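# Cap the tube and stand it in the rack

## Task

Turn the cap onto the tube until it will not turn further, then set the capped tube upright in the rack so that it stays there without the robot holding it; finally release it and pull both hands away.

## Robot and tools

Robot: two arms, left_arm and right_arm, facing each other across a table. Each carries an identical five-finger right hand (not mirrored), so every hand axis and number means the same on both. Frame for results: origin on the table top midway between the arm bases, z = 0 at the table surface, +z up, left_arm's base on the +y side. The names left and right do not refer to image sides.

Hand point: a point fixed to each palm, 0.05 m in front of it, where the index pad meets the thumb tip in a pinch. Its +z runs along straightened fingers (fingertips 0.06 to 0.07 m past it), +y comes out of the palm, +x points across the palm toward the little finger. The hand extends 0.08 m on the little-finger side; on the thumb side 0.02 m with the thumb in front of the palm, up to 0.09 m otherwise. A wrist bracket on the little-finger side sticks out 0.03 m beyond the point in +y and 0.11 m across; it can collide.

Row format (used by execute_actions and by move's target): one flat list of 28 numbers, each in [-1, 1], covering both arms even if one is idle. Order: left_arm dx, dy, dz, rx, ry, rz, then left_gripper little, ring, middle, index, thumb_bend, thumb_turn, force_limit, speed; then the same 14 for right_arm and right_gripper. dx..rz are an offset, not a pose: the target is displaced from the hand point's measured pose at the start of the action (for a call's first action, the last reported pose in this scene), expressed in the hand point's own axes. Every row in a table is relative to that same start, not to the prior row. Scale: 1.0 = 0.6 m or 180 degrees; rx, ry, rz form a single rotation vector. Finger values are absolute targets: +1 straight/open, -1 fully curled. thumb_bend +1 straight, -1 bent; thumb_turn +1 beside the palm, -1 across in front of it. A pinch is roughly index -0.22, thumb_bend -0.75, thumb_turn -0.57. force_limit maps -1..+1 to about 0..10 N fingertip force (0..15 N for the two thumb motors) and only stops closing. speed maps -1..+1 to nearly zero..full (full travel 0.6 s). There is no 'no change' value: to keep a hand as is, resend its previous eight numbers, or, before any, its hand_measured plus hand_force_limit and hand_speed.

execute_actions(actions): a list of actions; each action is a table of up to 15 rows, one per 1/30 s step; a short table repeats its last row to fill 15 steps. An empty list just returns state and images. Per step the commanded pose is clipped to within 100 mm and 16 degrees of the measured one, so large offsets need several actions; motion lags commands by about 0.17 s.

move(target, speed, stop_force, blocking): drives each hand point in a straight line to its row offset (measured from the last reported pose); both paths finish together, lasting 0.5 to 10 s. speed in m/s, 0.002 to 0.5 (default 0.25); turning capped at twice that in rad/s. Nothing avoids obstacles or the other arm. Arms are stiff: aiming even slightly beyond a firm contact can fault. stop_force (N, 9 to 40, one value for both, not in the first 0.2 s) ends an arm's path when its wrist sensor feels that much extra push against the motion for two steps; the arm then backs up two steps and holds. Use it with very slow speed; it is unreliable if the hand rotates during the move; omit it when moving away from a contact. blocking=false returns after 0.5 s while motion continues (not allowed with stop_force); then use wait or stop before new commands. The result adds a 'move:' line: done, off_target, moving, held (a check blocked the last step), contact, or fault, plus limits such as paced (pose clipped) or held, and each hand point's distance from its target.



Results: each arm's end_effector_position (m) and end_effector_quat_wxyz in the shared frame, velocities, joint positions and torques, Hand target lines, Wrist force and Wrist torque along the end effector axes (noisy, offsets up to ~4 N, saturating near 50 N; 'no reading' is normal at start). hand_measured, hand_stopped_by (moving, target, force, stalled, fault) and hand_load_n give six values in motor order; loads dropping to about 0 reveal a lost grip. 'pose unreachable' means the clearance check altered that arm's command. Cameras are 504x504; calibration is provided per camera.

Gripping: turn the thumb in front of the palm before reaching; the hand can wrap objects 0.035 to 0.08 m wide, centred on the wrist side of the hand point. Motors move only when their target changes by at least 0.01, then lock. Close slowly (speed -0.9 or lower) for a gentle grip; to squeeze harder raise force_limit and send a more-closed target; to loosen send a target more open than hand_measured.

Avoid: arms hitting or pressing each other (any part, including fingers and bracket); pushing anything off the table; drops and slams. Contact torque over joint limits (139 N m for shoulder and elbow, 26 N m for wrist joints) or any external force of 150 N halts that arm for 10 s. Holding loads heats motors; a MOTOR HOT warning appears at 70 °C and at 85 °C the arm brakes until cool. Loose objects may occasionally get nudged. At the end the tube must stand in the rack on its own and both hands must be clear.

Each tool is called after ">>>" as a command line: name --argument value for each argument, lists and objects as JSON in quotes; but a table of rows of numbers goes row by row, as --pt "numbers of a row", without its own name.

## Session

>>> execute_actions --actions '[]'

Scene clock: 0.00 s.
left_arm: end_effector_position=(+0.2938, +0.4688, +0.4707) hand_measured=(+1.000, +1.000, +1.000, +1.000, +1.000, +1.000) hand_load_n=(+0.0, +0.0, +0.0, +0.0, +0.0, +0.0) hand_stopped_by=(target, target, target, target, target, target) hand_force_limit=0.00 hand_speed=-0.80 end_effector_quat_wxyz=(-0.012, +0.388, +0.922, -0.000) end_effector_velocity=(-0.000, +0.000, +0.000) end_effector_angular_velocity=(-0.002, -0.001, -0.001) | right_arm: end_effector_position=(+0.0623, -0.3298, +0.4838) hand_measured=(+1.000, +1.000, +1.000, +1.000, +1.000, +1.000) hand_load_n=(+0.0, +0.0, +0.0, +0.0, +0.0, +0.0) hand_stopped_by=(target, target, target, target, target, target) hand_force_limit=0.00 hand_speed=-0.80 end_effector_quat_wxyz=(+0.000, -0.369, +0.929, -0.011) end_effector_velocity=(+0.000, +0.000, -0.000) end_effector_angular_velocity=(-0.001, +0.002, -0.000)
Joint positions: left_arm=[ 0.57  -1.726  1.367  1.949  1.587 -1.862] | right_arm=[-1.189 -1.744  1.34   1.976  1.592 -1.869]
Joint velocities: left_arm=[-0.    -0.002 -0.     0.     0.     0.001] | right_arm=[ 0.     0.002 -0.     0.     0.     0.001]
Joint torques (N m, as the arm reports them, + toward a larger angle): no reading
Motor temperatures (°C, as the motors report them): left_arm=[27 27 27 34 28 38] | right_arm=[29 28 29 37 37 37]
Wrist force (N, on the end effector, along its own x y z axes, offset not removed): no reading
Wrist torque (N m, same axes, about the end effector's origin, offset not removed): no reading
Hand target (left_arm): +0.294, +0.469, +0.471; -0.012, +0.388, +0.922, -0.000
Hand target (right_arm): +0.062, -0.330, +0.484; +0.000, -0.369, +0.929, -0.011
camera_calibration (this result's frames):
cam_left_wrist: T_world_to_cam=[[0.802438, 0.595914, 0.0312984, -0.530693], [0.497232, -0.696713, 0.51706, -0.0581097], [0.329929, -0.399346, -0.855377, 0.623124], [0, 0, 0, 1]] pos_world=[0.249155, 0.524604, 0.579662]
cam_right_wrist: T_world_to_cam=[[-0.590196, 0.806687, -0.0304216, 0.316426], [0.674436, 0.513446, 0.530574, -0.127924], [0.443627, 0.292625, -0.847093, 0.604852], [0, 0, 0, 1]] pos_world=[0.00470157, -0.366569, 0.589865]

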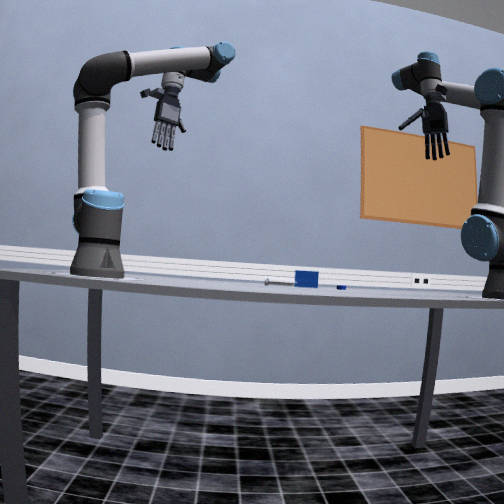

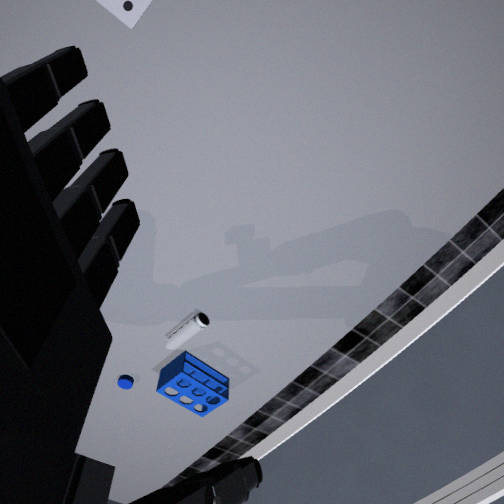

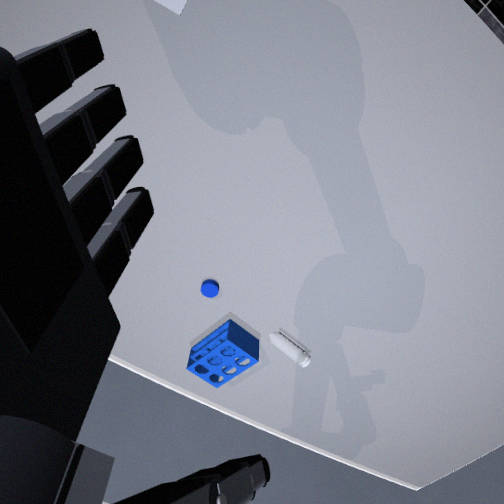

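>>> move --target '[-0.72,-0.295,0.572,0.177,-0.362,-0.639,-1,-1,0.2,0.2,0.1,-0.9,0.2,0,-0.618,-0.214,0.606,0.253,-0.271,-0.454,-1,-1,0.2,0.2,0.15,-0.85,0.2,0]' --speed 0.3

Scene clock: 5.63 s.
left_arm: end_effector_position=(+0.4603, +0.0397, +0.1181) hand_measured=(-1.000, -1.000, +0.200, +0.200, +0.100, -0.900) hand_load_n=(+0.0, +0.0, +0.0, +0.0, +0.0, +0.0) hand_stopped_by=(target, target, target, target, target, target) hand_force_limit=0.20 hand_speed=0.00 end_effector_quat_wxyz=(-0.319, +0.580, -0.656, +0.364) end_effector_velocity=(+0.001, -0.002, -0.001) end_effector_angular_velocity=(+0.002, +0.002, +0.011) | right_arm: end_effector_position=(+0.4229, -0.1769, +0.1198) hand_measured=(-1.000, -1.000, +0.200, +0.200, +0.150, -0.850) hand_load_n=(+0.0, +0.0, +0.0, +0.0, +0.0, +0.0) hand_stopped_by=(target, target, target, target, target, target) hand_force_limit=0.20 hand_speed=0.00 end_effector_quat_wxyz=(+0.462, -0.800, +0.331, -0.191) end_effector_velocity=(+0.002, +0.001, -0.000) end_effector_angular_velocity=(+0.001, -0.005, +0.004)
Joint positions: left_arm=[ 0.306 -0.821  1.143  0.754  0.649 -4.12 ] | right_arm=[-1.31  -1.283  1.786  0.068  1.185 -3.378]
Joint velocities: left_arm=[ 0.     0.015 -0.019  0.021 -0.004 -0.018] | right_arm=[-0.001  0.003 -0.001 -0.005 -0.004 -0.004]
Joint torques (N m, as the arm reports them, + toward a larger angle): left_arm=[ 12.06 -36.47 -28.35   3.91  -2.57  -2.53] | right_arm=[-10.82 -20.7  -30.02  -1.46  -3.01  -2.53]
Motor temperatures (°C, as the motors report them): left_arm=[27 27 27 34 28 38] | right_arm=[29 28 29 37 37 37]
Wrist force (N, on the end effector, along its own x y z axes, offset not removed): left_arm=[1.2 -2.1 2.5] | right_arm=[0.6 3.0 -4.8]
Wrist torque (N m, same axes, about the end effector's origin, offset not removed): left_arm=[-0.70 -0.39 0.01] | right_arm=[0.88 0.08 0.16]
Hand target (left_arm): +0.460, +0.040, +0.118; +0.319, -0.580, +0.655, -0.363
Hand target (right_arm): +0.423, -0.177, +0.120; -0.462, +0.800, -0.331, +0.191
Off the commanded pose (left_arm): 0.002 m, 0 deg.
Off the commanded pose (right_arm): 0.001 m, 0 deg.
move: done
camera_calibration (this result's frames):
cam_left_wrist: T_world_to_cam=[[-0.543074, 0.200526, -0.81539, 0.337523], [-0.273158, 0.876057, 0.397377, 0.0487093], [0.794012, 0.438536, -0.420988, -0.202962], [0, 0, 0, 1]] pos_world=[0.35776, -0.0213481, 0.170412]
cam_right_wrist: T_world_to_cam=[[-0.433682, -0.257486, -0.863494, 0.240171], [-0.885388, 0.299759, 0.355292, 0.386319], [0.167358, 0.918611, -0.357975, 0.260744], [0, 0, 0, 1]] pos_world=[0.402562, -0.293484, 0.16347]

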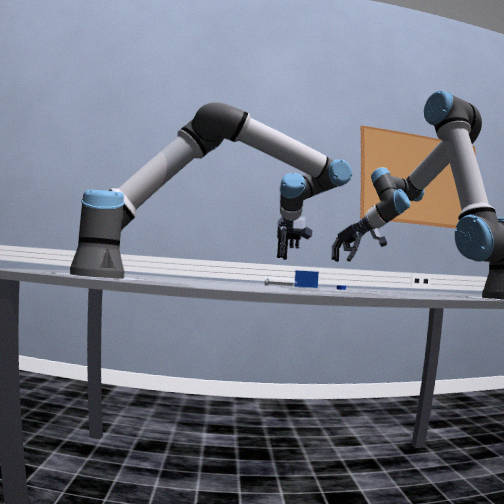

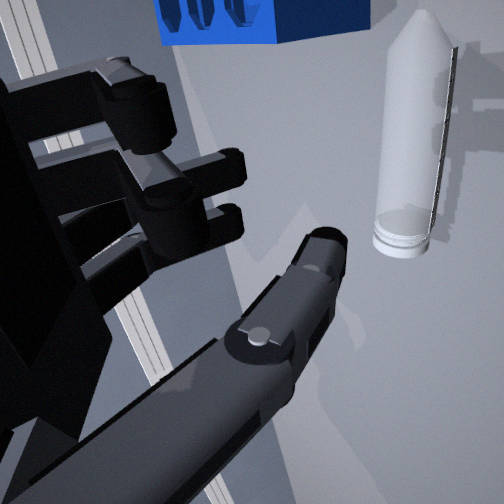

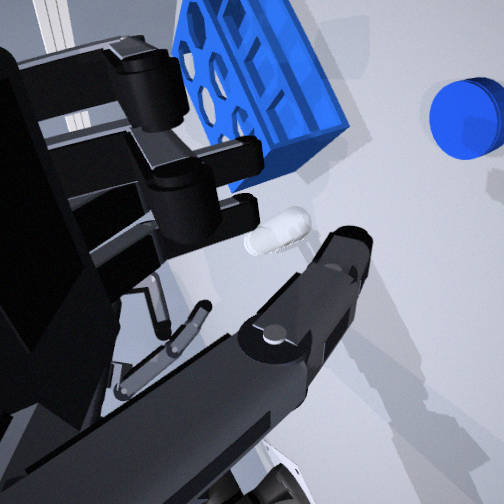

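>>> move --target '[0,0.0803,0.0852,0,0.014,0.009,-1,-1,0.2,0.2,0.1,-0.9,0.2,0,0.0228,0.097,0.0653,0,0,0,-1,-1,0.2,0.2,0.15,-0.85,0.2,0]' --speed 0.1

>>> zoom_image --camera "cam_low" --region '[255,200,365,300]'

Scene clock: 7.33 s.
left_arm: end_effector_position=(+0.4779, +0.0376, +0.0504) hand_measured=(-1.000, -1.000, +0.200, +0.200, +0.100, -0.900) hand_load_n=(+0.0, +0.0, +0.0, +0.0, +0.0, +0.0) hand_stopped_by=(target, target, target, target, target, target) hand_force_limit=0.20 hand_speed=0.00 end_effector_quat_wxyz=(-0.310, +0.562, -0.671, +0.372) end_effector_velocity=(+0.000, -0.000, -0.003) end_effector_angular_velocity=(-0.000, +0.000, -0.002) | right_arm: end_effector_position=(+0.4357, -0.1831, +0.0499) hand_measured=(-1.000, -1.000, +0.200, +0.200, +0.150, -0.850) hand_load_n=(+0.0, +0.0, +0.0, +0.0, +0.0, +0.0) hand_stopped_by=(target, target, target, target, target, target) hand_force_limit=0.20 hand_speed=0.00 end_effector_quat_wxyz=(+0.462, -0.800, +0.331, -0.191) end_effector_velocity=(+0.001, -0.000, -0.002) end_effector_angular_velocity=(+0.001, +0.001, -0.002)
Joint positions: left_arm=[ 0.338 -0.772  1.219  0.538  0.692 -4.003] | right_arm=[-1.335 -1.174  1.844 -0.094  1.165 -3.392]
Joint velocities: left_arm=[ 0.001  0.003  0.003 -0.008  0.002  0.004] | right_arm=[-0.001  0.004  0.001 -0.004  0.001  0.002]
Joint torques (N m, as the arm reports them, + toward a larger angle): left_arm=[ 11.72 -37.52  -9.59  -0.17   0.39   2.5 ] | right_arm=[-10.54 -22.71  -3.96  -1.55  -2.91  -2.39]
Motor temperatures (°C, as the motors report them): left_arm=[27 27 27 34 28 38] | right_arm=[29 28 29 37 37 37]
Wrist force (N, on the end effector, along its own x y z axes, offset not removed): left_arm=[-0.6 -1.9 1.2] | right_arm=[2.6 -2.9 1.2]
Wrist torque (N m, same axes, about the end effector's origin, offset not removed): left_arm=[-0.60 -0.13 -0.19] | right_arm=[-0.30 -0.22 0.04]
Hand target (left_arm): +0.478, +0.038, +0.050; +0.310, -0.562, +0.671, -0.372
Hand target (right_arm): +0.436, -0.183, +0.050; -0.462, +0.800, -0.331, +0.191
Off the commanded pose (left_arm): 0.000 m, 0 deg.
Off the commanded pose (right_arm): 0.000 m, 0 deg.
move: done
camera_calibration (this result's frames):
cam_left_wrist: T_world_to_cam=[[-0.531597, 0.22905, -0.815439, 0.28573], [-0.227261, 0.888867, 0.39783, 0.0598744], [0.815939, 0.396802, -0.420465, -0.253375], [0, 0, 0, 1]] pos_world=[0.372238, -0.0181269, 0.10264]
cam_right_wrist: T_world_to_cam=[[-0.433683, -0.257538, -0.863477, 0.183825], [-0.885388, 0.299777, 0.355277, 0.42436], [0.167353, 0.91859, -0.358029, 0.239342], [0, 0, 0, 1]] pos_world=[0.415391, -0.299728, 0.0936544]

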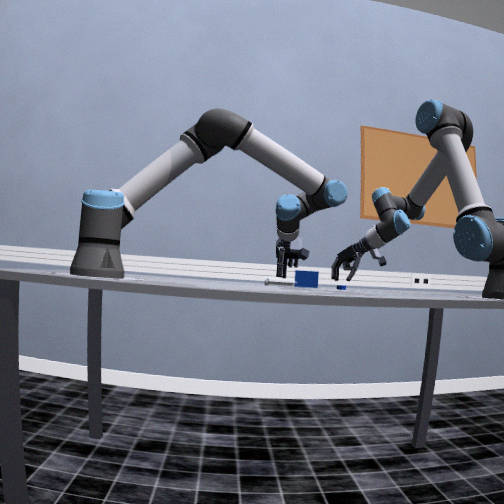

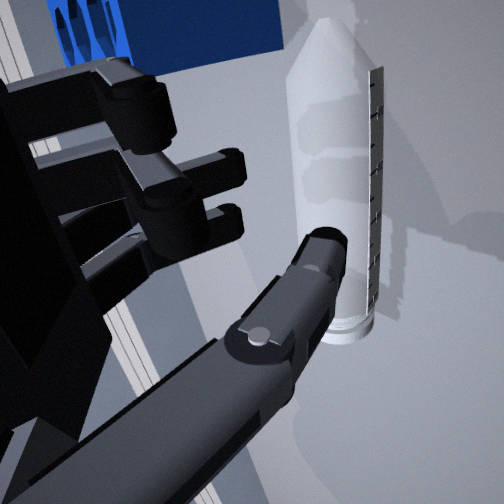

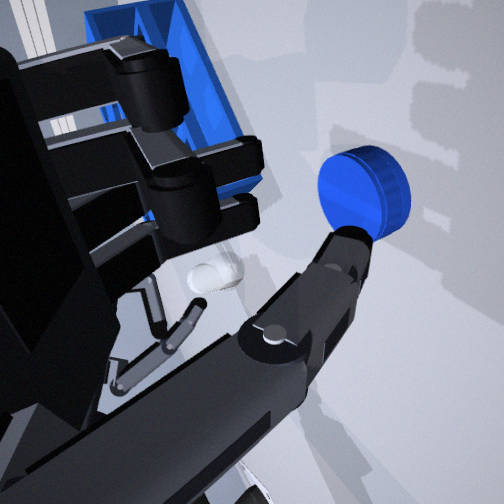

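Region (255, 200, 365, 300) of cam_low's 504x504 image, scaled by 4.582, with more detail than that image has; it fills the top 458 rows of this view, and the rest is white.

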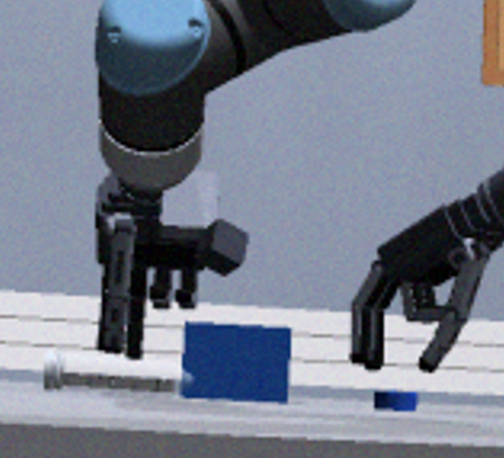

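>>> move --target '[0,0.0355,0.0222,0,0,0,-1,-1,0.2,0.2,0.1,-0.9,0.2,0,0,0.041,0.0237,0,0,0,-1,-1,0.2,0.2,0.15,-0.85,0.2,0]' --speed 0.015 --stop_force 10

>>> execute_actions --actions '[[[0,0,0,0,0,0,-1,-1,0.2,0.2,-0.1,-0.9,0.2,-0.3,0,0,0,0,0,0,-1,-1,0.2,0.2,0,-0.85,0.2,-0.3]],[[0,0,0,0,0,0,-1,-1,-0.6,-0.6,-0.1,-0.9,0.4,-0.75,0,0,0,0,0,0,-1,-1,-0.6,-0.6,0,-0.85,0,-0.75]],[[0,0,0,0,0,0,-1,-1,-0.6,-0.6,-0.1,-0.9,0.4,-0.75,0,0,0,0,0,0,-1,-1,-0.6,-0.6,0,-0.85,0,-0.75]]]'

Scene clock: 9.87 s.
left_arm: end_effector_position=(+0.4778, +0.0376, +0.0255) hand_measured=(-1.000, -1.000, +0.200, +0.200, +0.100, -0.900) hand_load_n=(+0.0, +0.0, +0.0, +0.0, +0.0, +0.0) hand_stopped_by=(target, target, target, target, target, target) hand_force_limit=0.20 hand_speed=0.00 end_effector_quat_wxyz=(-0.310, +0.562, -0.671, +0.372) end_effector_velocity=(+0.000, +0.000, -0.002) end_effector_angular_velocity=(+0.000, -0.000, +0.000) | right_arm: end_effector_position=(+0.4357, -0.1831, +0.0218) hand_measured=(-1.000, -1.000, +0.200, +0.200, +0.150, -0.850) hand_load_n=(+0.0, +0.0, +0.0, +0.0, +0.0, +0.0) hand_stopped_by=(target, target, target, target, target, target) hand_force_limit=0.20 hand_speed=0.00 end_effector_quat_wxyz=(+0.462, -0.800, +0.331, -0.191) end_effector_velocity=(-0.001, +0.000, -0.003) end_effector_angular_velocity=(-0.000, +0.003, +0.001)
Joint positions: left_arm=[ 0.338 -0.744  1.237  0.492  0.692 -4.003] | right_arm=[-1.334 -1.129  1.868 -0.162  1.165 -3.392]
Joint velocities: left_arm=[ 0.001  0.003  0.001 -0.004 -0.     0.   ] | right_arm=[ 0.     0.005  0.002 -0.004 -0.001  0.   ]
Joint torques (N m, as the arm reports them, + toward a larger angle): left_arm=[-11.09 -38.08  -7.86  -0.44  -2.75  -2.43] | right_arm=[ 10.14 -25.04  -2.56  -1.5    2.45   2.28]
Motor temperatures (°C, as the motors report them): left_arm=[27 27 27 34 28 38] | right_arm=[29 28 29 37 37 37]
Wrist force (N, on the end effector, along its own x y z axes, offset not removed): left_arm=[1.3 -0.7 2.0] | right_arm=[-2.6 1.1 -0.3]
Wrist torque (N m, same axes, about the end effector's origin, offset not removed): left_arm=[-0.40 -0.46 0.02] | right_arm=[0.52 0.75 -0.13]
Hand target (left_arm): +0.478, +0.038, +0.025; +0.310, -0.562, +0.671, -0.372
Hand target (right_arm): +0.436, -0.183, +0.022; -0.462, +0.800, -0.331, +0.191
Off the commanded pose (left_arm): 0.000 m, 0 deg.
Off the commanded pose (right_arm): 0.000 m, 0 deg.
move: done
camera_calibration (this result's frames):
cam_left_wrist: T_world_to_cam=[[-0.531608, 0.229044, -0.815433, 0.265397], [-0.22727, 0.888862, 0.397834, 0.0697429], [0.81593, 0.396816, -0.420471, -0.263838], [0, 0, 0, 1]] pos_world=[0.372211, -0.0180842, 0.0777308]
cam_right_wrist: T_world_to_cam=[[-0.43368, -0.257568, -0.86347, 0.159468], [-0.885392, 0.299772, 0.35527, 0.434298], [0.167338, 0.918583, -0.358054, 0.229265], [0, 0, 0, 1]] pos_world=[0.415317, -0.299716, 0.065492]

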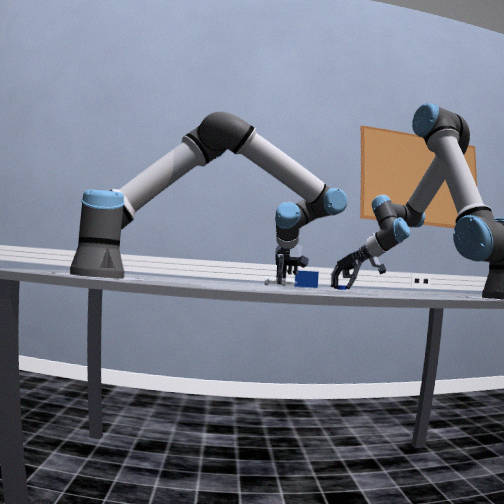

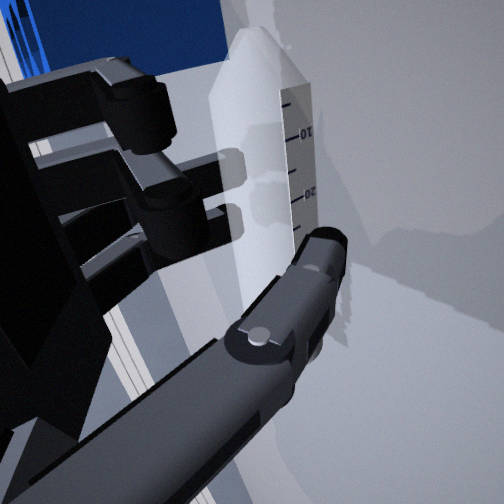

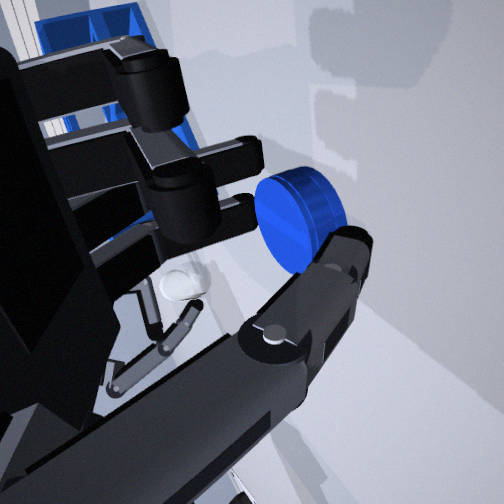

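Scene clock: 11.37 s.
left_arm: end_effector_position=(+0.4778, +0.0377, +0.0255) hand_measured=(-1.000, -1.000, +0.010, -0.004, -0.094, -0.900) hand_load_n=(+0.0, +0.0, +5.5, +9.0, +12.0, -1.0) hand_stopped_by=(target, target, force, force, target, target) hand_force_limit=0.40 hand_speed=-0.75 end_effector_quat_wxyz=(-0.310, +0.562, -0.671, +0.372) end_effector_velocity=(-0.000, -0.001, +0.000) end_effector_angular_velocity=(-0.000, -0.000, -0.001) | right_arm: end_effector_position=(+0.4356, -0.1831, +0.0217) hand_measured=(-1.000, -1.000, +0.010, +0.036, +0.004, -0.850) hand_load_n=(+0.0, +0.0, +7.5, +2.5, +7.0, +2.5) hand_stopped_by=(target, target, force, force, target, target) hand_force_limit=0.00 hand_speed=-0.75 end_effector_quat_wxyz=(+0.462, -0.800, +0.331, -0.191) end_effector_velocity=(-0.000, +0.000, -0.001) end_effector_angular_velocity=(+0.001, +0.002, -0.000)
Joint positions: left_arm=[ 0.338 -0.744  1.237  0.492  0.692 -4.003] | right_arm=[-1.334 -1.129  1.868 -0.162  1.165 -3.392]
Joint velocities: left_arm=[-0.001 -0.    -0.    -0.    -0.     0.   ] | right_arm=[-0.     0.001  0.    -0.001 -0.     0.002]
Joint torques (N m, as the arm reports them, + toward a larger angle): left_arm=[-11.16 -49.2  -15.7    2.81  -1.92  -2.4 ] | right_arm=[  9.87 -36.7  -15.57   1.63   2.38   1.34]
Motor temperatures (°C, as the motors report them): left_arm=[27 27 27 34 28 38] | right_arm=[29 28 29 37 37 37]
Wrist force (N, on the end effector, along its own x y z axes, offset not removed): left_arm=[1.8 -2.5 2.7] | right_arm=[-1.6 -4.2 -3.4]
Wrist torque (N m, same axes, about the end effector's origin, offset not removed): left_arm=[-0.68 -0.53 0.04] | right_arm=[0.18 0.57 -0.08]
Hand target (left_arm): +0.478, +0.038, +0.025; +0.310, -0.562, +0.671, -0.372
Hand target (right_arm): +0.436, -0.183, +0.022; -0.462, +0.800, -0.331, +0.191
Off the commanded pose (left_arm): 0.000 m, 0 deg.
Off the commanded pose (right_arm): 0.000 m, 0 deg.
camera_calibration (this result's frames):
cam_left_wrist: T_world_to_cam=[[-0.531626, 0.229167, -0.815387, 0.265323], [-0.227271, 0.888797, 0.397979, 0.0697369], [0.815917, 0.39689, -0.420425, -0.263878], [0, 0, 0, 1]] pos_world=[0.372205, -0.0180546, 0.0776459]
cam_right_wrist: T_world_to_cam=[[-0.433848, -0.257606, -0.863374, 0.159419], [-0.885321, 0.299797, 0.355426, 0.43426], [0.167277, 0.918565, -0.358131, 0.229278], [0, 0, 0, 1]] pos_world=[0.415271, -0.299729, 0.0654025]

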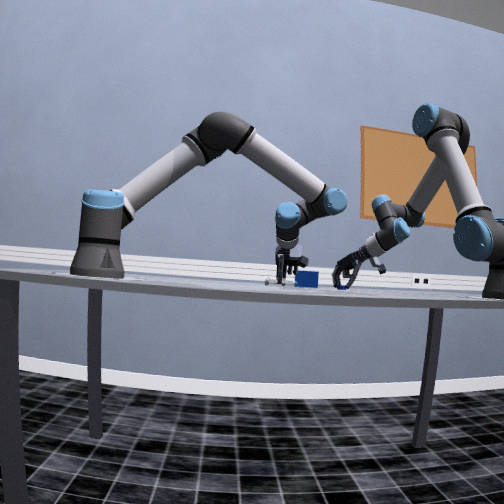

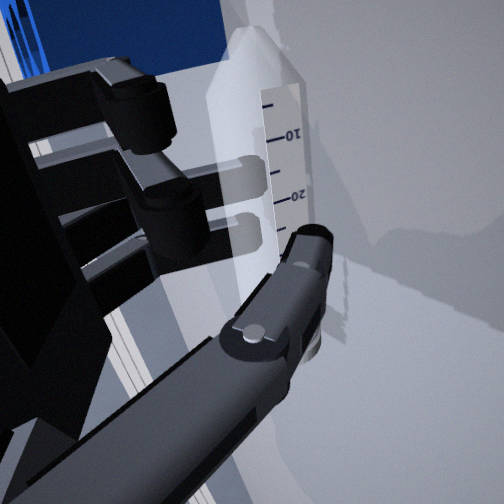

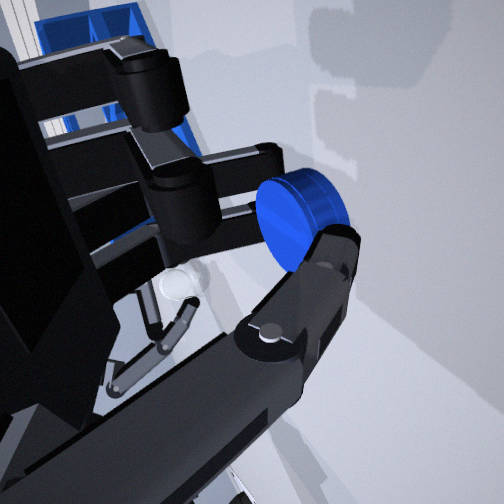

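>>> move --target '[0,-0.17,-0.106,0,0,0,-1,-1,-0.6,-0.6,-0.1,-0.9,0.4,-0.75,0,-0.2,-0.387,0,0,0,-1,-1,-0.6,-0.6,0,-0.85,0,-0.75]' --speed 0.2

>>> move --target '[0.058,0.14,-0.30,0,0.376,0.236,-1,-1,-0.6,-0.6,-0.1,-0.9,0.4,-0.75,0,0,0,0,-0.2646,-0.1528,-1,-1,-0.6,-0.6,0,-0.85,0,-0.75]' --speed 0.3

Scene clock: 13.57 s.
left_arm: end_effector_position=(+0.4782, +0.0374, +0.1456) hand_measured=(-1.000, -1.000, +0.010, -0.004, -0.094, -0.900) hand_load_n=(+0.0, +0.0, +5.5, +9.0, +12.5, -1.0) hand_stopped_by=(target, target, force, force, target, target) hand_force_limit=0.40 hand_speed=-0.75 end_effector_quat_wxyz=(-0.310, +0.562, -0.671, +0.372) end_effector_velocity=(+0.000, +0.000, +0.001) end_effector_angular_velocity=(-0.001, +0.000, +0.001) | right_arm: end_effector_position=(+0.3367, -0.2829, +0.2418) hand_measured=(-1.000, -1.000, +0.010, +0.036, +0.004, -0.850) hand_load_n=(+0.0, +0.0, +7.0, +2.5, +8.0, +2.5) hand_stopped_by=(target, target, force, force, target, target) hand_force_limit=0.00 hand_speed=-0.75 end_effector_quat_wxyz=(+0.462, -0.800, +0.331, -0.191) end_effector_velocity=(-0.000, -0.001, +0.002) end_effector_angular_velocity=(+0.000, -0.000, +0.000)
Joint positions: left_arm=[ 0.339 -0.855  1.109  0.731  0.692 -4.003] | right_arm=[-1.563 -1.696  1.916  0.429  0.978 -3.542]
Joint velocities: left_arm=[ 0.    -0.001 -0.002  0.002  0.    -0.001] | right_arm=[-0.005 -0.003 -0.001  0.006 -0.004 -0.003]
Joint torques (N m, as the arm reports them, + toward a larger angle): left_arm=[  5.84 -58.7  -28.49   3.16  -0.37  -2.44] | right_arm=[-10.42 -21.04 -32.32   2.34  -3.05  -2.43]
Motor temperatures (°C, as the motors report them): left_arm=[27 27 27 34 28 38] | right_arm=[29 28 29 37 37 37]
Wrist force (N, on the end effector, along its own x y z axes, offset not removed): left_arm=[1.4 -0.3 2.2] | right_arm=[1.4 -2.2 -3.1]
Wrist torque (N m, same axes, about the end effector's origin, offset not removed): left_arm=[-0.41 -0.48 0.07] | right_arm=[-0.21 -0.16 0.05]
Hand target (left_arm): +0.478, +0.037, +0.146; +0.310, -0.562, +0.671, -0.372
Hand target (right_arm): +0.337, -0.283, +0.242; -0.462, +0.800, -0.331, +0.191
Off the commanded pose (left_arm): 0.000 m, 0 deg.
Off the commanded pose (right_arm): 0.000 m, 0 deg.
move: done
camera_calibration (this result's frames):
cam_left_wrist: T_world_to_cam=[[-0.531638, 0.229165, -0.81538, 0.363541], [-0.22727, 0.888796, 0.397983, 0.0221674], [0.81591, 0.396895, -0.420435, -0.213527], [0, 0, 0, 1]] pos_world=[0.372529, -0.0182656, 0.197827]
cam_right_wrist: T_world_to_cam=[[-0.433761, -0.257793, -0.863362, 0.280794], [-0.885338, 0.299979, 0.355231, 0.298438], [0.167415, 0.918453, -0.358353, 0.416314], [0, 0, 0, 1]] pos_world=[0.316319, -0.399503, 0.285599]

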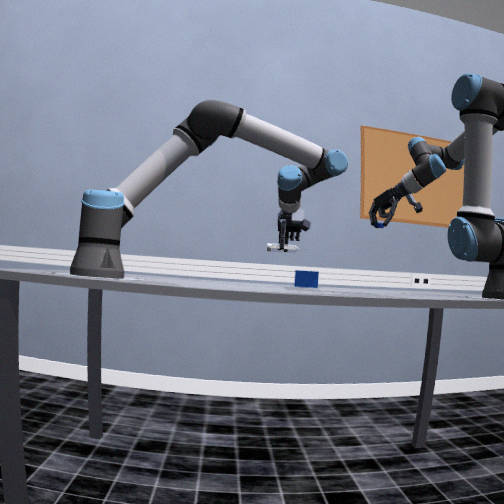

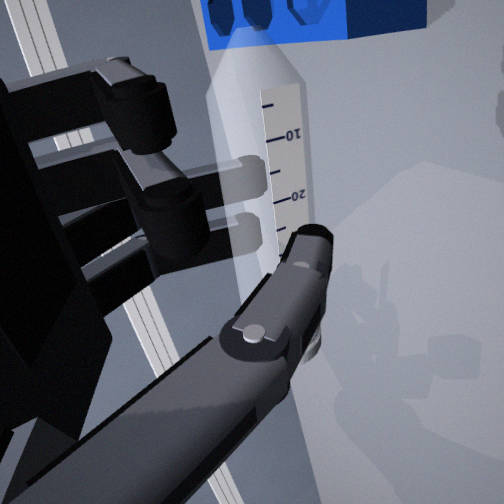

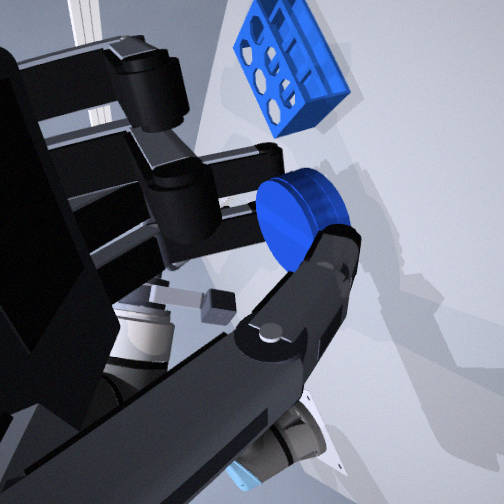

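Scene clock: 16.47 s.
left_arm: end_effector_position=(+0.2780, +0.0380, +0.1709) hand_measured=(-1.000, -1.000, +0.010, -0.004, -0.094, -0.900) hand_load_n=(+0.0, +0.0, +5.5, +9.0, +12.5, -1.0) hand_stopped_by=(target, target, force, force, target, target) hand_force_limit=0.40 hand_speed=-0.75 end_effector_quat_wxyz=(+0.000, +0.000, -0.875, +0.484) end_effector_velocity=(-0.001, -0.000, +0.000) end_effector_angular_velocity=(+0.000, -0.000, -0.011) | right_arm: end_effector_position=(+0.3366, -0.2829, +0.2416) hand_measured=(-1.000, -1.000, +0.010, +0.036, +0.004, -0.850) hand_load_n=(+0.0, +0.0, +7.0, +2.0, +8.0, +2.5) hand_stopped_by=(target, target, force, force, target, target) hand_force_limit=0.00 hand_speed=-0.75 end_effector_quat_wxyz=(-0.498, +0.863, +0.075, -0.044) end_effector_velocity=(-0.000, +0.000, -0.000) end_effector_angular_velocity=(+0.002, +0.001, +0.011)
Joint positions: left_arm=[ 0.333 -1.387  1.757  0.204  1.779 -3.01 ] | right_arm=[-1.653 -1.165  1.596  1.441  0.551 -5.061]
Joint velocities: left_arm=[ 0.002  0.001 -0.002  0.003  0.011  0.008] | right_arm=[ 0.001  0.006 -0.003  0.015  0.001 -0.02 ]
Joint torques (N m, as the arm reports them, + toward a larger angle): left_arm=[ 11.87 -15.45 -30.97   1.72   1.73   2.34] | right_arm=[ 10.05 -24.19 -27.71   4.22   1.38  -2.36]
Motor temperatures (°C, as the motors report them): left_arm=[27 27 27 34 28 38] | right_arm=[29 28 29 37 37 37]
Wrist force (N, on the end effector, along its own x y z axes, offset not removed): left_arm=[2.0 -0.4 2.4] | right_arm=[-0.1 -2.0 -2.3]
Wrist torque (N m, same axes, about the end effector's origin, offset not removed): left_arm=[-0.44 -0.58 0.06] | right_arm=[-0.11 0.24 -0.01]
Hand target (left_arm): +0.278, +0.038, +0.171; -0.001, +0.000, +0.875, -0.484
Hand target (right_arm): +0.337, -0.283, +0.242; -0.498, +0.863, +0.076, -0.044
Off the commanded pose (left_arm): 0.001 m, 0 deg.
Off the commanded pose (right_arm): 0.000 m, 0 deg.
move: done
camera_calibration (this result's frames):
cam_left_wrist: T_world_to_cam=[[0.132951, 0.562911, -0.815754, 0.0802196], [0.834473, 0.380515, 0.398576, -0.309759], [0.53477, -0.733716, -0.419144, 0.081071], [0, 0, 0, 1]] pos_world=[0.204466, 0.132195, 0.222883]
cam_right_wrist: T_world_to_cam=[[-0.0386075, -0.501878, -0.864076, 0.0786333], [-0.754233, -0.552586, 0.354656, 0.0133298], [-0.655471, 0.665407, -0.357199, 0.621325], [0, 0, 0, 1]] pos_world=[0.42035, -0.366604, 0.285154]

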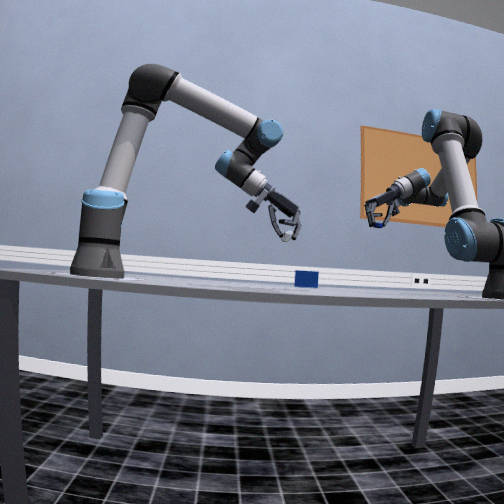

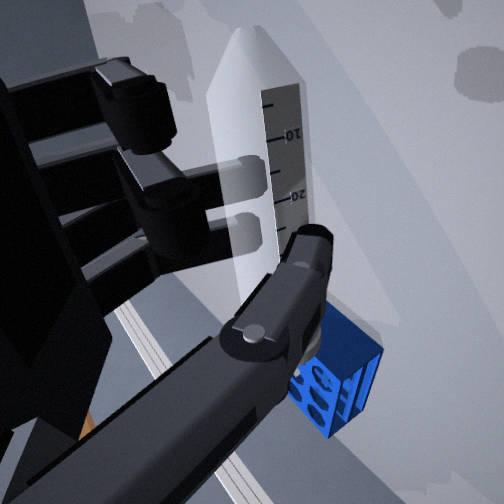

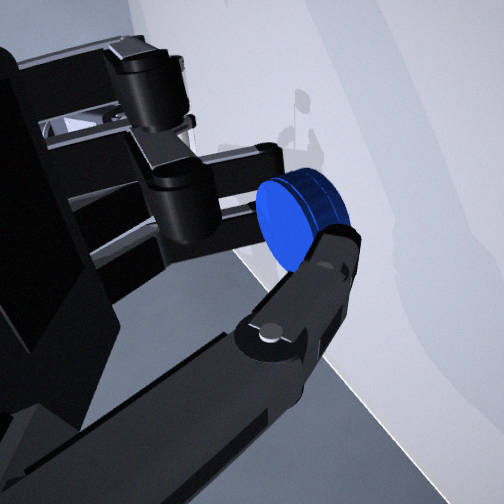

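>>> move --target '[0.225,-0.053,0.138,0.1398,-0.1398,0.4858,-1,-1,-0.6,-0.6,-0.1,-0.9,0.4,-0.75,-0.273,-0.163,0.222,0,0,0,-1,-1,-0.6,-0.6,0,-0.85,0,-0.75]' --speed 0.3

>>> zoom_image --camera "cam_low" --region '[285,190,375,280]'

Scene clock: 20.10 s.
left_arm: end_effector_position=(+0.1428, -0.0487, +0.1535) hand_measured=(-1.000, -1.000, +0.010, -0.004, -0.094, -0.900) hand_load_n=(+0.0, +0.0, +5.5, +9.0, +12.5, -1.0) hand_stopped_by=(target, target, force, force, target, target) hand_force_limit=0.40 hand_speed=-0.75 end_effector_quat_wxyz=(+0.499, +0.499, +0.501, -0.501) end_effector_velocity=(-0.000, -0.001, -0.000) end_effector_angular_velocity=(-0.005, -0.010, -0.004) | right_arm: end_effector_position=(+0.1471, -0.1493, +0.2603) hand_measured=(-1.000, -1.000, +0.010, +0.036, +0.004, -0.850) hand_load_n=(+0.0, +0.0, +7.0, +2.0, +8.0, +2.5) hand_stopped_by=(target, target, force, force, target, target) hand_force_limit=0.00 hand_speed=-0.75 end_effector_quat_wxyz=(-0.499, +0.862, +0.075, -0.044) end_effector_velocity=(-0.001, +0.001, +0.000) end_effector_angular_velocity=(+0.000, +0.000, -0.002)
Joint positions: left_arm=[-0.122 -1.223  2.269 -1.046  1.363 -1.574] | right_arm=[-1.196 -1.468  1.74   0.857  0.585 -4.195]
Joint velocities: left_arm=[ 0.003  0.007  0.    -0.013  0.007  0.011] | right_arm=[ 0.005 -0.002 -0.    -0.006  0.003  0.011]
Joint torques (N m, as the arm reports them, + toward a larger angle): left_arm=[  9.61 -13.86  -2.54  -3.52   1.33   2.62] | right_arm=[  8.91 -29.43 -30.52   0.25   1.59   2.49]
Motor temperatures (°C, as the motors report them): left_arm=[27 27 27 34 28 38] | right_arm=[29 28 29 37 37 37]
Wrist force (N, on the end effector, along its own x y z axes, offset not removed): left_arm=[0.9 -2.5 1.1] | right_arm=[-1.1 -3.5 -1.8]
Wrist torque (N m, same axes, about the end effector's origin, offset not removed): left_arm=[-0.67 -0.38 -0.07] | right_arm=[-0.21 0.15 -0.29]
Hand target (left_arm): +0.143, -0.049, +0.153; +0.499, +0.500, +0.500, -0.501
Hand target (right_arm): +0.147, -0.149, +0.260; -0.498, +0.863, +0.075, -0.044
Off the commanded pose (left_arm): 0.001 m, 0 deg.
Off the commanded pose (right_arm): 0.001 m, 0 deg.
move: done
camera_calibration (this result's frames):
cam_left_wrist: T_world_to_cam=[[0.990509, 0.0432569, 0.130463, -0.160174], [-0.133256, 0.534833, 0.834384, -0.0782843], [-0.0336832, -0.84385, 0.535521, 0.0117369], [0, 0, 0, 1]] pos_world=[0.148617, 0.0587019, 0.0799307]
cam_right_wrist: T_world_to_cam=[[-0.0387057, -0.501349, -0.864379, 0.154742], [-0.75397, -0.553029, 0.354525, -0.0625623], [-0.655767, 0.665438, -0.356597, 0.414837], [0, 0, 0, 1]] pos_world=[0.230856, -0.233067, 0.303865]

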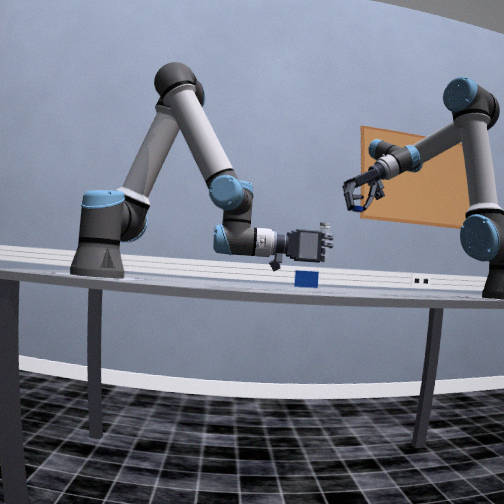

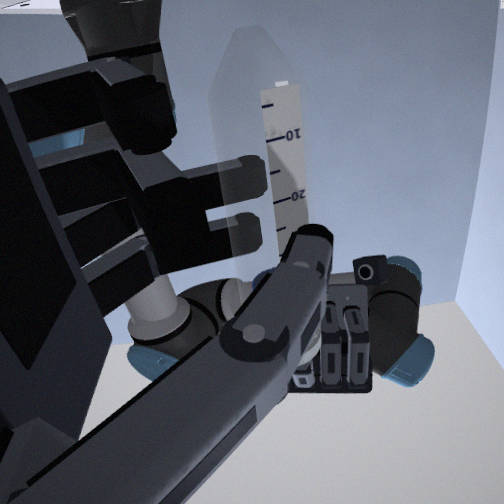

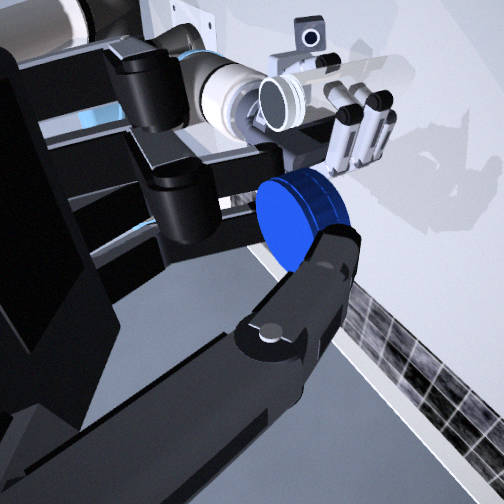

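Region (285, 190, 375, 280) of cam_low's 504x504 image, scaled by 5.600, with more detail than that image has.

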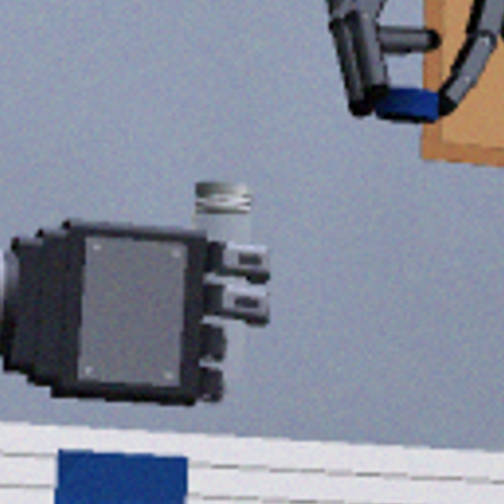

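>>> move --target '[0,0,0,0,0.014,0,-1,-1,-0.6,-0.6,-0.1,-0.9,0.4,-0.75,0.0253,-0.0403,0.153,0,0,0,-1,-1,-0.6,-0.6,0,-0.85,0,-0.75]' --speed 0.15

>>> zoom_image --camera "cam_low" --region '[295,195,365,275]'

>>> zoom_image --camera "cam_right_wrist" --region '[240,90,504,290]'

Scene clock: 21.67 s.
left_arm: end_effector_position=(+0.1428, -0.0487, +0.1535) hand_measured=(-1.000, -1.000, +0.010, -0.004, -0.094, -0.900) hand_load_n=(+0.0, +0.0, +5.5, +9.0, +12.5, -1.0) hand_stopped_by=(target, target, force, force, target, target) hand_force_limit=0.40 hand_speed=-0.75 end_effector_quat_wxyz=(+0.488, +0.510, +0.511, -0.490) end_effector_velocity=(-0.000, +0.000, +0.000) end_effector_angular_velocity=(+0.000, +0.001, -0.000) | right_arm: end_effector_position=(+0.1461, -0.0566, +0.2355) hand_measured=(-1.000, -1.000, +0.010, +0.036, +0.004, -0.850) hand_load_n=(+0.0, +0.0, +7.0, +2.0, +8.0, +2.5) hand_stopped_by=(target, target, force, force, target, target) hand_force_limit=0.00 hand_speed=-0.75 end_effector_quat_wxyz=(-0.499, +0.862, +0.075, -0.044) end_effector_velocity=(+0.000, +0.002, -0.001) end_effector_angular_velocity=(-0.000, +0.000, -0.001)
Joint positions: left_arm=[-0.123 -1.246  2.254 -0.964  1.362 -1.583] | right_arm=[-0.982 -1.318  1.572  0.631  0.7   -3.892]
Joint velocities: left_arm=[-0.    -0.001 -0.     0.001  0.    -0.001] | right_arm=[ 0.004  0.004 -0.004 -0.004  0.003  0.006]
Joint torques (N m, as the arm reports them, + toward a larger angle): left_arm=[-10.98 -37.86 -23.04   0.48  -1.52  -2.59] | right_arm=[  9.25 -21.31 -29.98  -0.62   2.03   2.2 ]
Motor temperatures (°C, as the motors report them): left_arm=[27 27 27 34 28 38] | right_arm=[29 28 29 37 37 37]
Wrist force (N, on the end effector, along its own x y z axes, offset not removed): left_arm=[1.5 -0.6 1.9] | right_arm=[3.2 3.9 0.3]
Wrist torque (N m, same axes, about the end effector's origin, offset not removed): left_arm=[-0.44 -0.47 0.04] | right_arm=[0.79 -0.33 0.46]
Hand target (left_arm): +0.143, -0.049, +0.154; +0.488, +0.510, +0.511, -0.490
Hand target (right_arm): +0.146, -0.056, +0.235; -0.499, +0.862, +0.075, -0.044
Off the commanded pose (left_arm): 0.000 m, 0 deg.
Off the commanded pose (right_arm): 0.000 m, 0 deg.
move: done
camera_calibration (this result's frames):
cam_left_wrist: T_world_to_cam=[[0.990515, 0.0374125, 0.132213, -0.160723], [-0.133199, 0.49769, 0.857066, -0.0835741], [-0.0337363, -0.866548, 0.497953, 0.0163932], [0, 0, 0, 1]] pos_world=[0.14862, 0.0618126, 0.0847153]
cam_right_wrist: T_world_to_cam=[[-0.0387943, -0.501103, -0.864518, 0.179776], [-0.753826, -0.55324, 0.354503, -0.00326892], [-0.655928, 0.665448, -0.356282, 0.343569], [0, 0, 0, 1]] pos_world=[0.229867, -0.140349, 0.278986]

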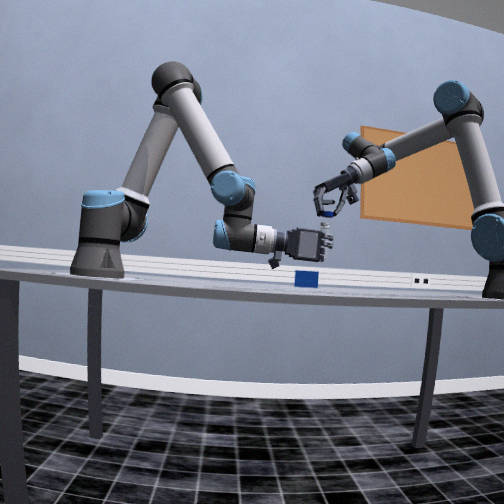

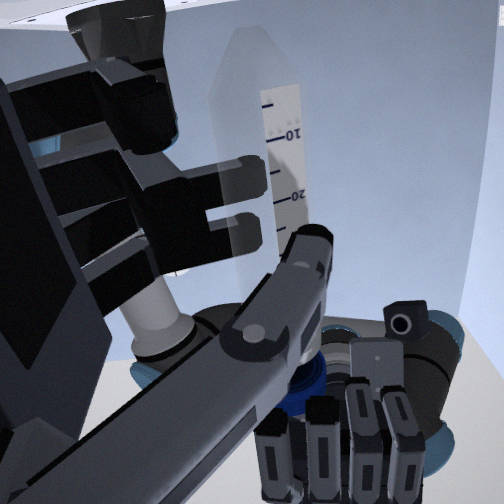

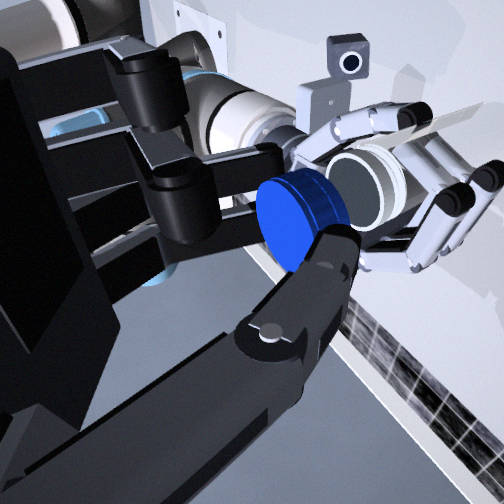

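Region (295, 195, 365, 275) of cam_low's 504x504 image, scaled by 6.300, with more detail than that image has; it fills the left 441 columns of this view, and the rest is white.

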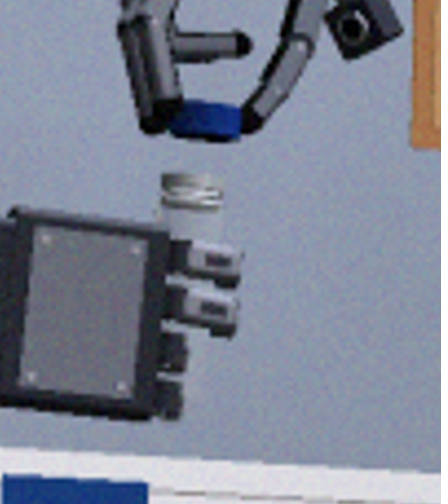

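Region (240, 90, 504, 290) of cam_right_wrist's 504x504 image, scaled by 1.909, with more detail than that image has; it fills the top 382 rows of this view, and the rest is white.

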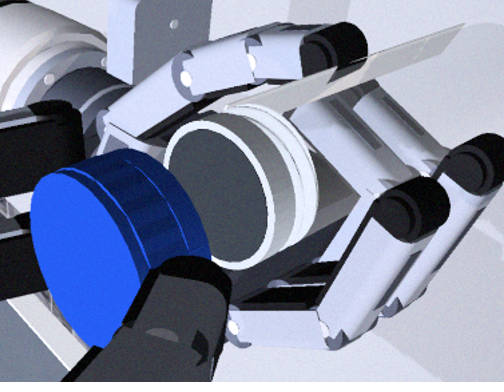

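>>> move --target '[0,0,0,0,0,0,-1,-1,-0.6,-0.6,-0.1,-0.9,0.4,-0.75,0.0003,0.0168,0.0175,0,0,0,-1,-1,-0.6,-0.6,0,-0.85,0,-0.75]' --speed 0.04

>>> zoom_image --camera "cam_low" --region '[305,205,345,245]'

>>> zoom_image --camera "cam_right_wrist" --region '[240,130,420,290]'

Scene clock: 22.80 s.
left_arm: end_effector_position=(+0.1428, -0.0487, +0.1535) hand_measured=(-1.000, -1.000, +0.010, -0.004, -0.094, -0.900) hand_load_n=(+0.0, +0.0, +5.5, +9.0, +12.5, -1.0) hand_stopped_by=(target, target, force, force, target, target) hand_force_limit=0.40 hand_speed=-0.75 end_effector_quat_wxyz=(+0.488, +0.510, +0.511, -0.490) end_effector_velocity=(-0.000, -0.000, -0.000) end_effector_angular_velocity=(+0.000, +0.000, -0.000) | right_arm: end_effector_position=(+0.1455, -0.0526, +0.2217) hand_measured=(-1.000, -1.000, +0.010, +0.036, +0.004, -0.850) hand_load_n=(+0.0, +0.0, +7.0, +2.0, +8.0, +2.5) hand_stopped_by=(target, target, force, force, target, target) hand_force_limit=0.00 hand_speed=-0.75 end_effector_quat_wxyz=(-0.499, +0.862, +0.075, -0.044) end_effector_velocity=(+0.000, +0.001, -0.002) end_effector_angular_velocity=(+0.000, +0.000, -0.001)
Joint positions: left_arm=[-0.123 -1.246  2.254 -0.964  1.362 -1.584] | right_arm=[-0.974 -1.304  1.589  0.593  0.706 -3.882]
Joint velocities: left_arm=[-0.  0.  0. -0.  0. -0.] | right_arm=[ 0.001  0.001  0.002 -0.006  0.001  0.003]
Joint torques (N m, as the arm reports them, + toward a larger angle): left_arm=[-10.09 -32.   -18.57  -3.48  -1.53  -1.99] | right_arm=[ 10.04 -20.39  -7.79  -0.51   1.73   2.33]
Motor temperatures (°C, as the motors report them): left_arm=[27 27 27 34 28 38] | right_arm=[29 28 29 37 37 37]
Wrist force (N, on the end effector, along its own x y z axes, offset not removed): left_arm=[1.5 -0.5 2.2] | right_arm=[-2.3 -0.6 -1.4]
Wrist torque (N m, same axes, about the end effector's origin, offset not removed): left_arm=[-0.44 -0.45 0.01] | right_arm=[-0.03 0.69 -0.12]
Hand target (left_arm): +0.143, -0.049, +0.154; +0.488, +0.510, +0.511, -0.490
Hand target (right_arm): +0.146, -0.053, +0.222; -0.499, +0.862, +0.075, -0.044
Off the commanded pose (left_arm): 0.000 m, 0 deg.
Off the commanded pose (right_arm): 0.000 m, 0 deg.
move: done
camera_calibration (this result's frames):
cam_left_wrist: T_world_to_cam=[[0.990519, 0.0374205, 0.13218, -0.160719], [-0.133172, 0.497744, 0.857039, -0.0835939], [-0.0337208, -0.866517, 0.498008, 0.0163575], [0, 0, 0, 1]] pos_world=[0.148615, 0.0617965, 0.0847409]
cam_right_wrist: T_world_to_cam=[[-0.0387912, -0.501112, -0.864512, 0.169814], [-0.753811, -0.553252, 0.354515, 0.00339391], [-0.655946, 0.665431, -0.356282, 0.335642], [0, 0, 0, 1]] pos_world=[0.229309, -0.136373, 0.265186]

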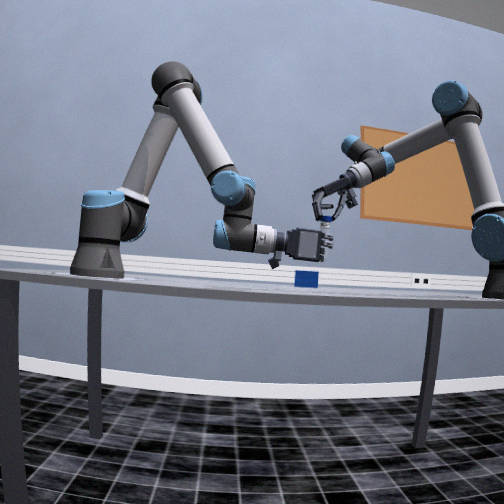

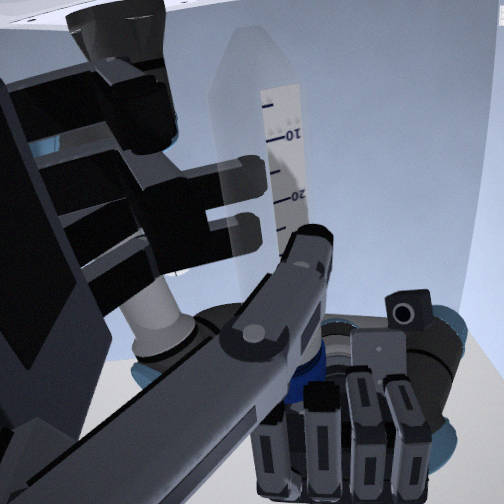

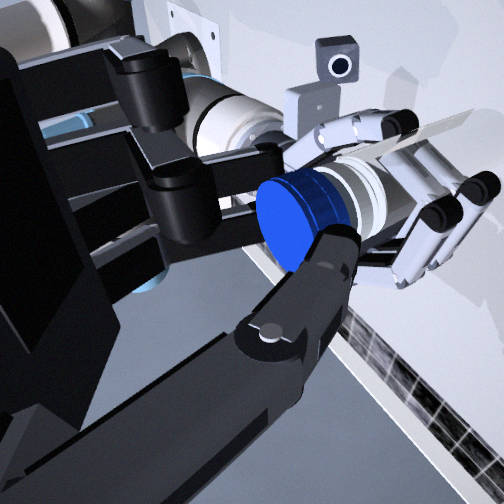

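Region (305, 205, 345, 245) of cam_low's 504x504 image, scaled by 12.600, with more detail than that image has.

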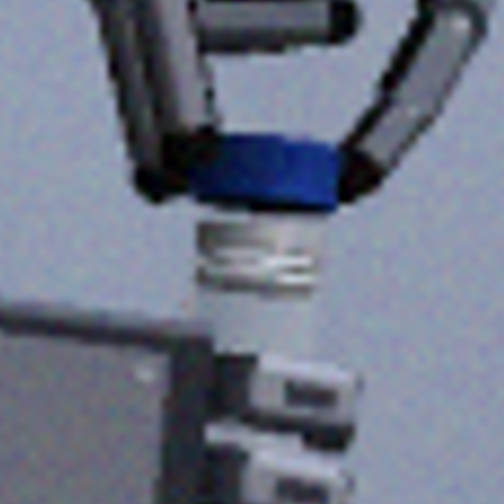

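Region (240, 130, 420, 290) of cam_right_wrist's 504x504 image, scaled by 2.800, with more detail than that image has.

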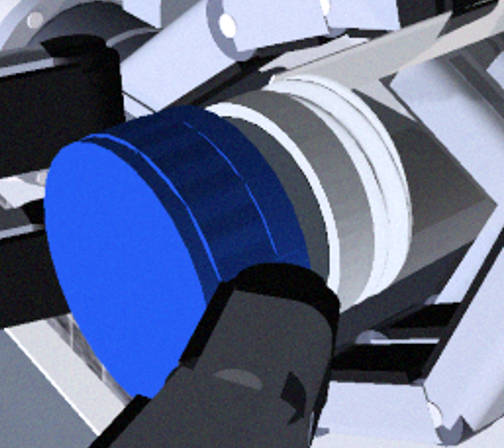

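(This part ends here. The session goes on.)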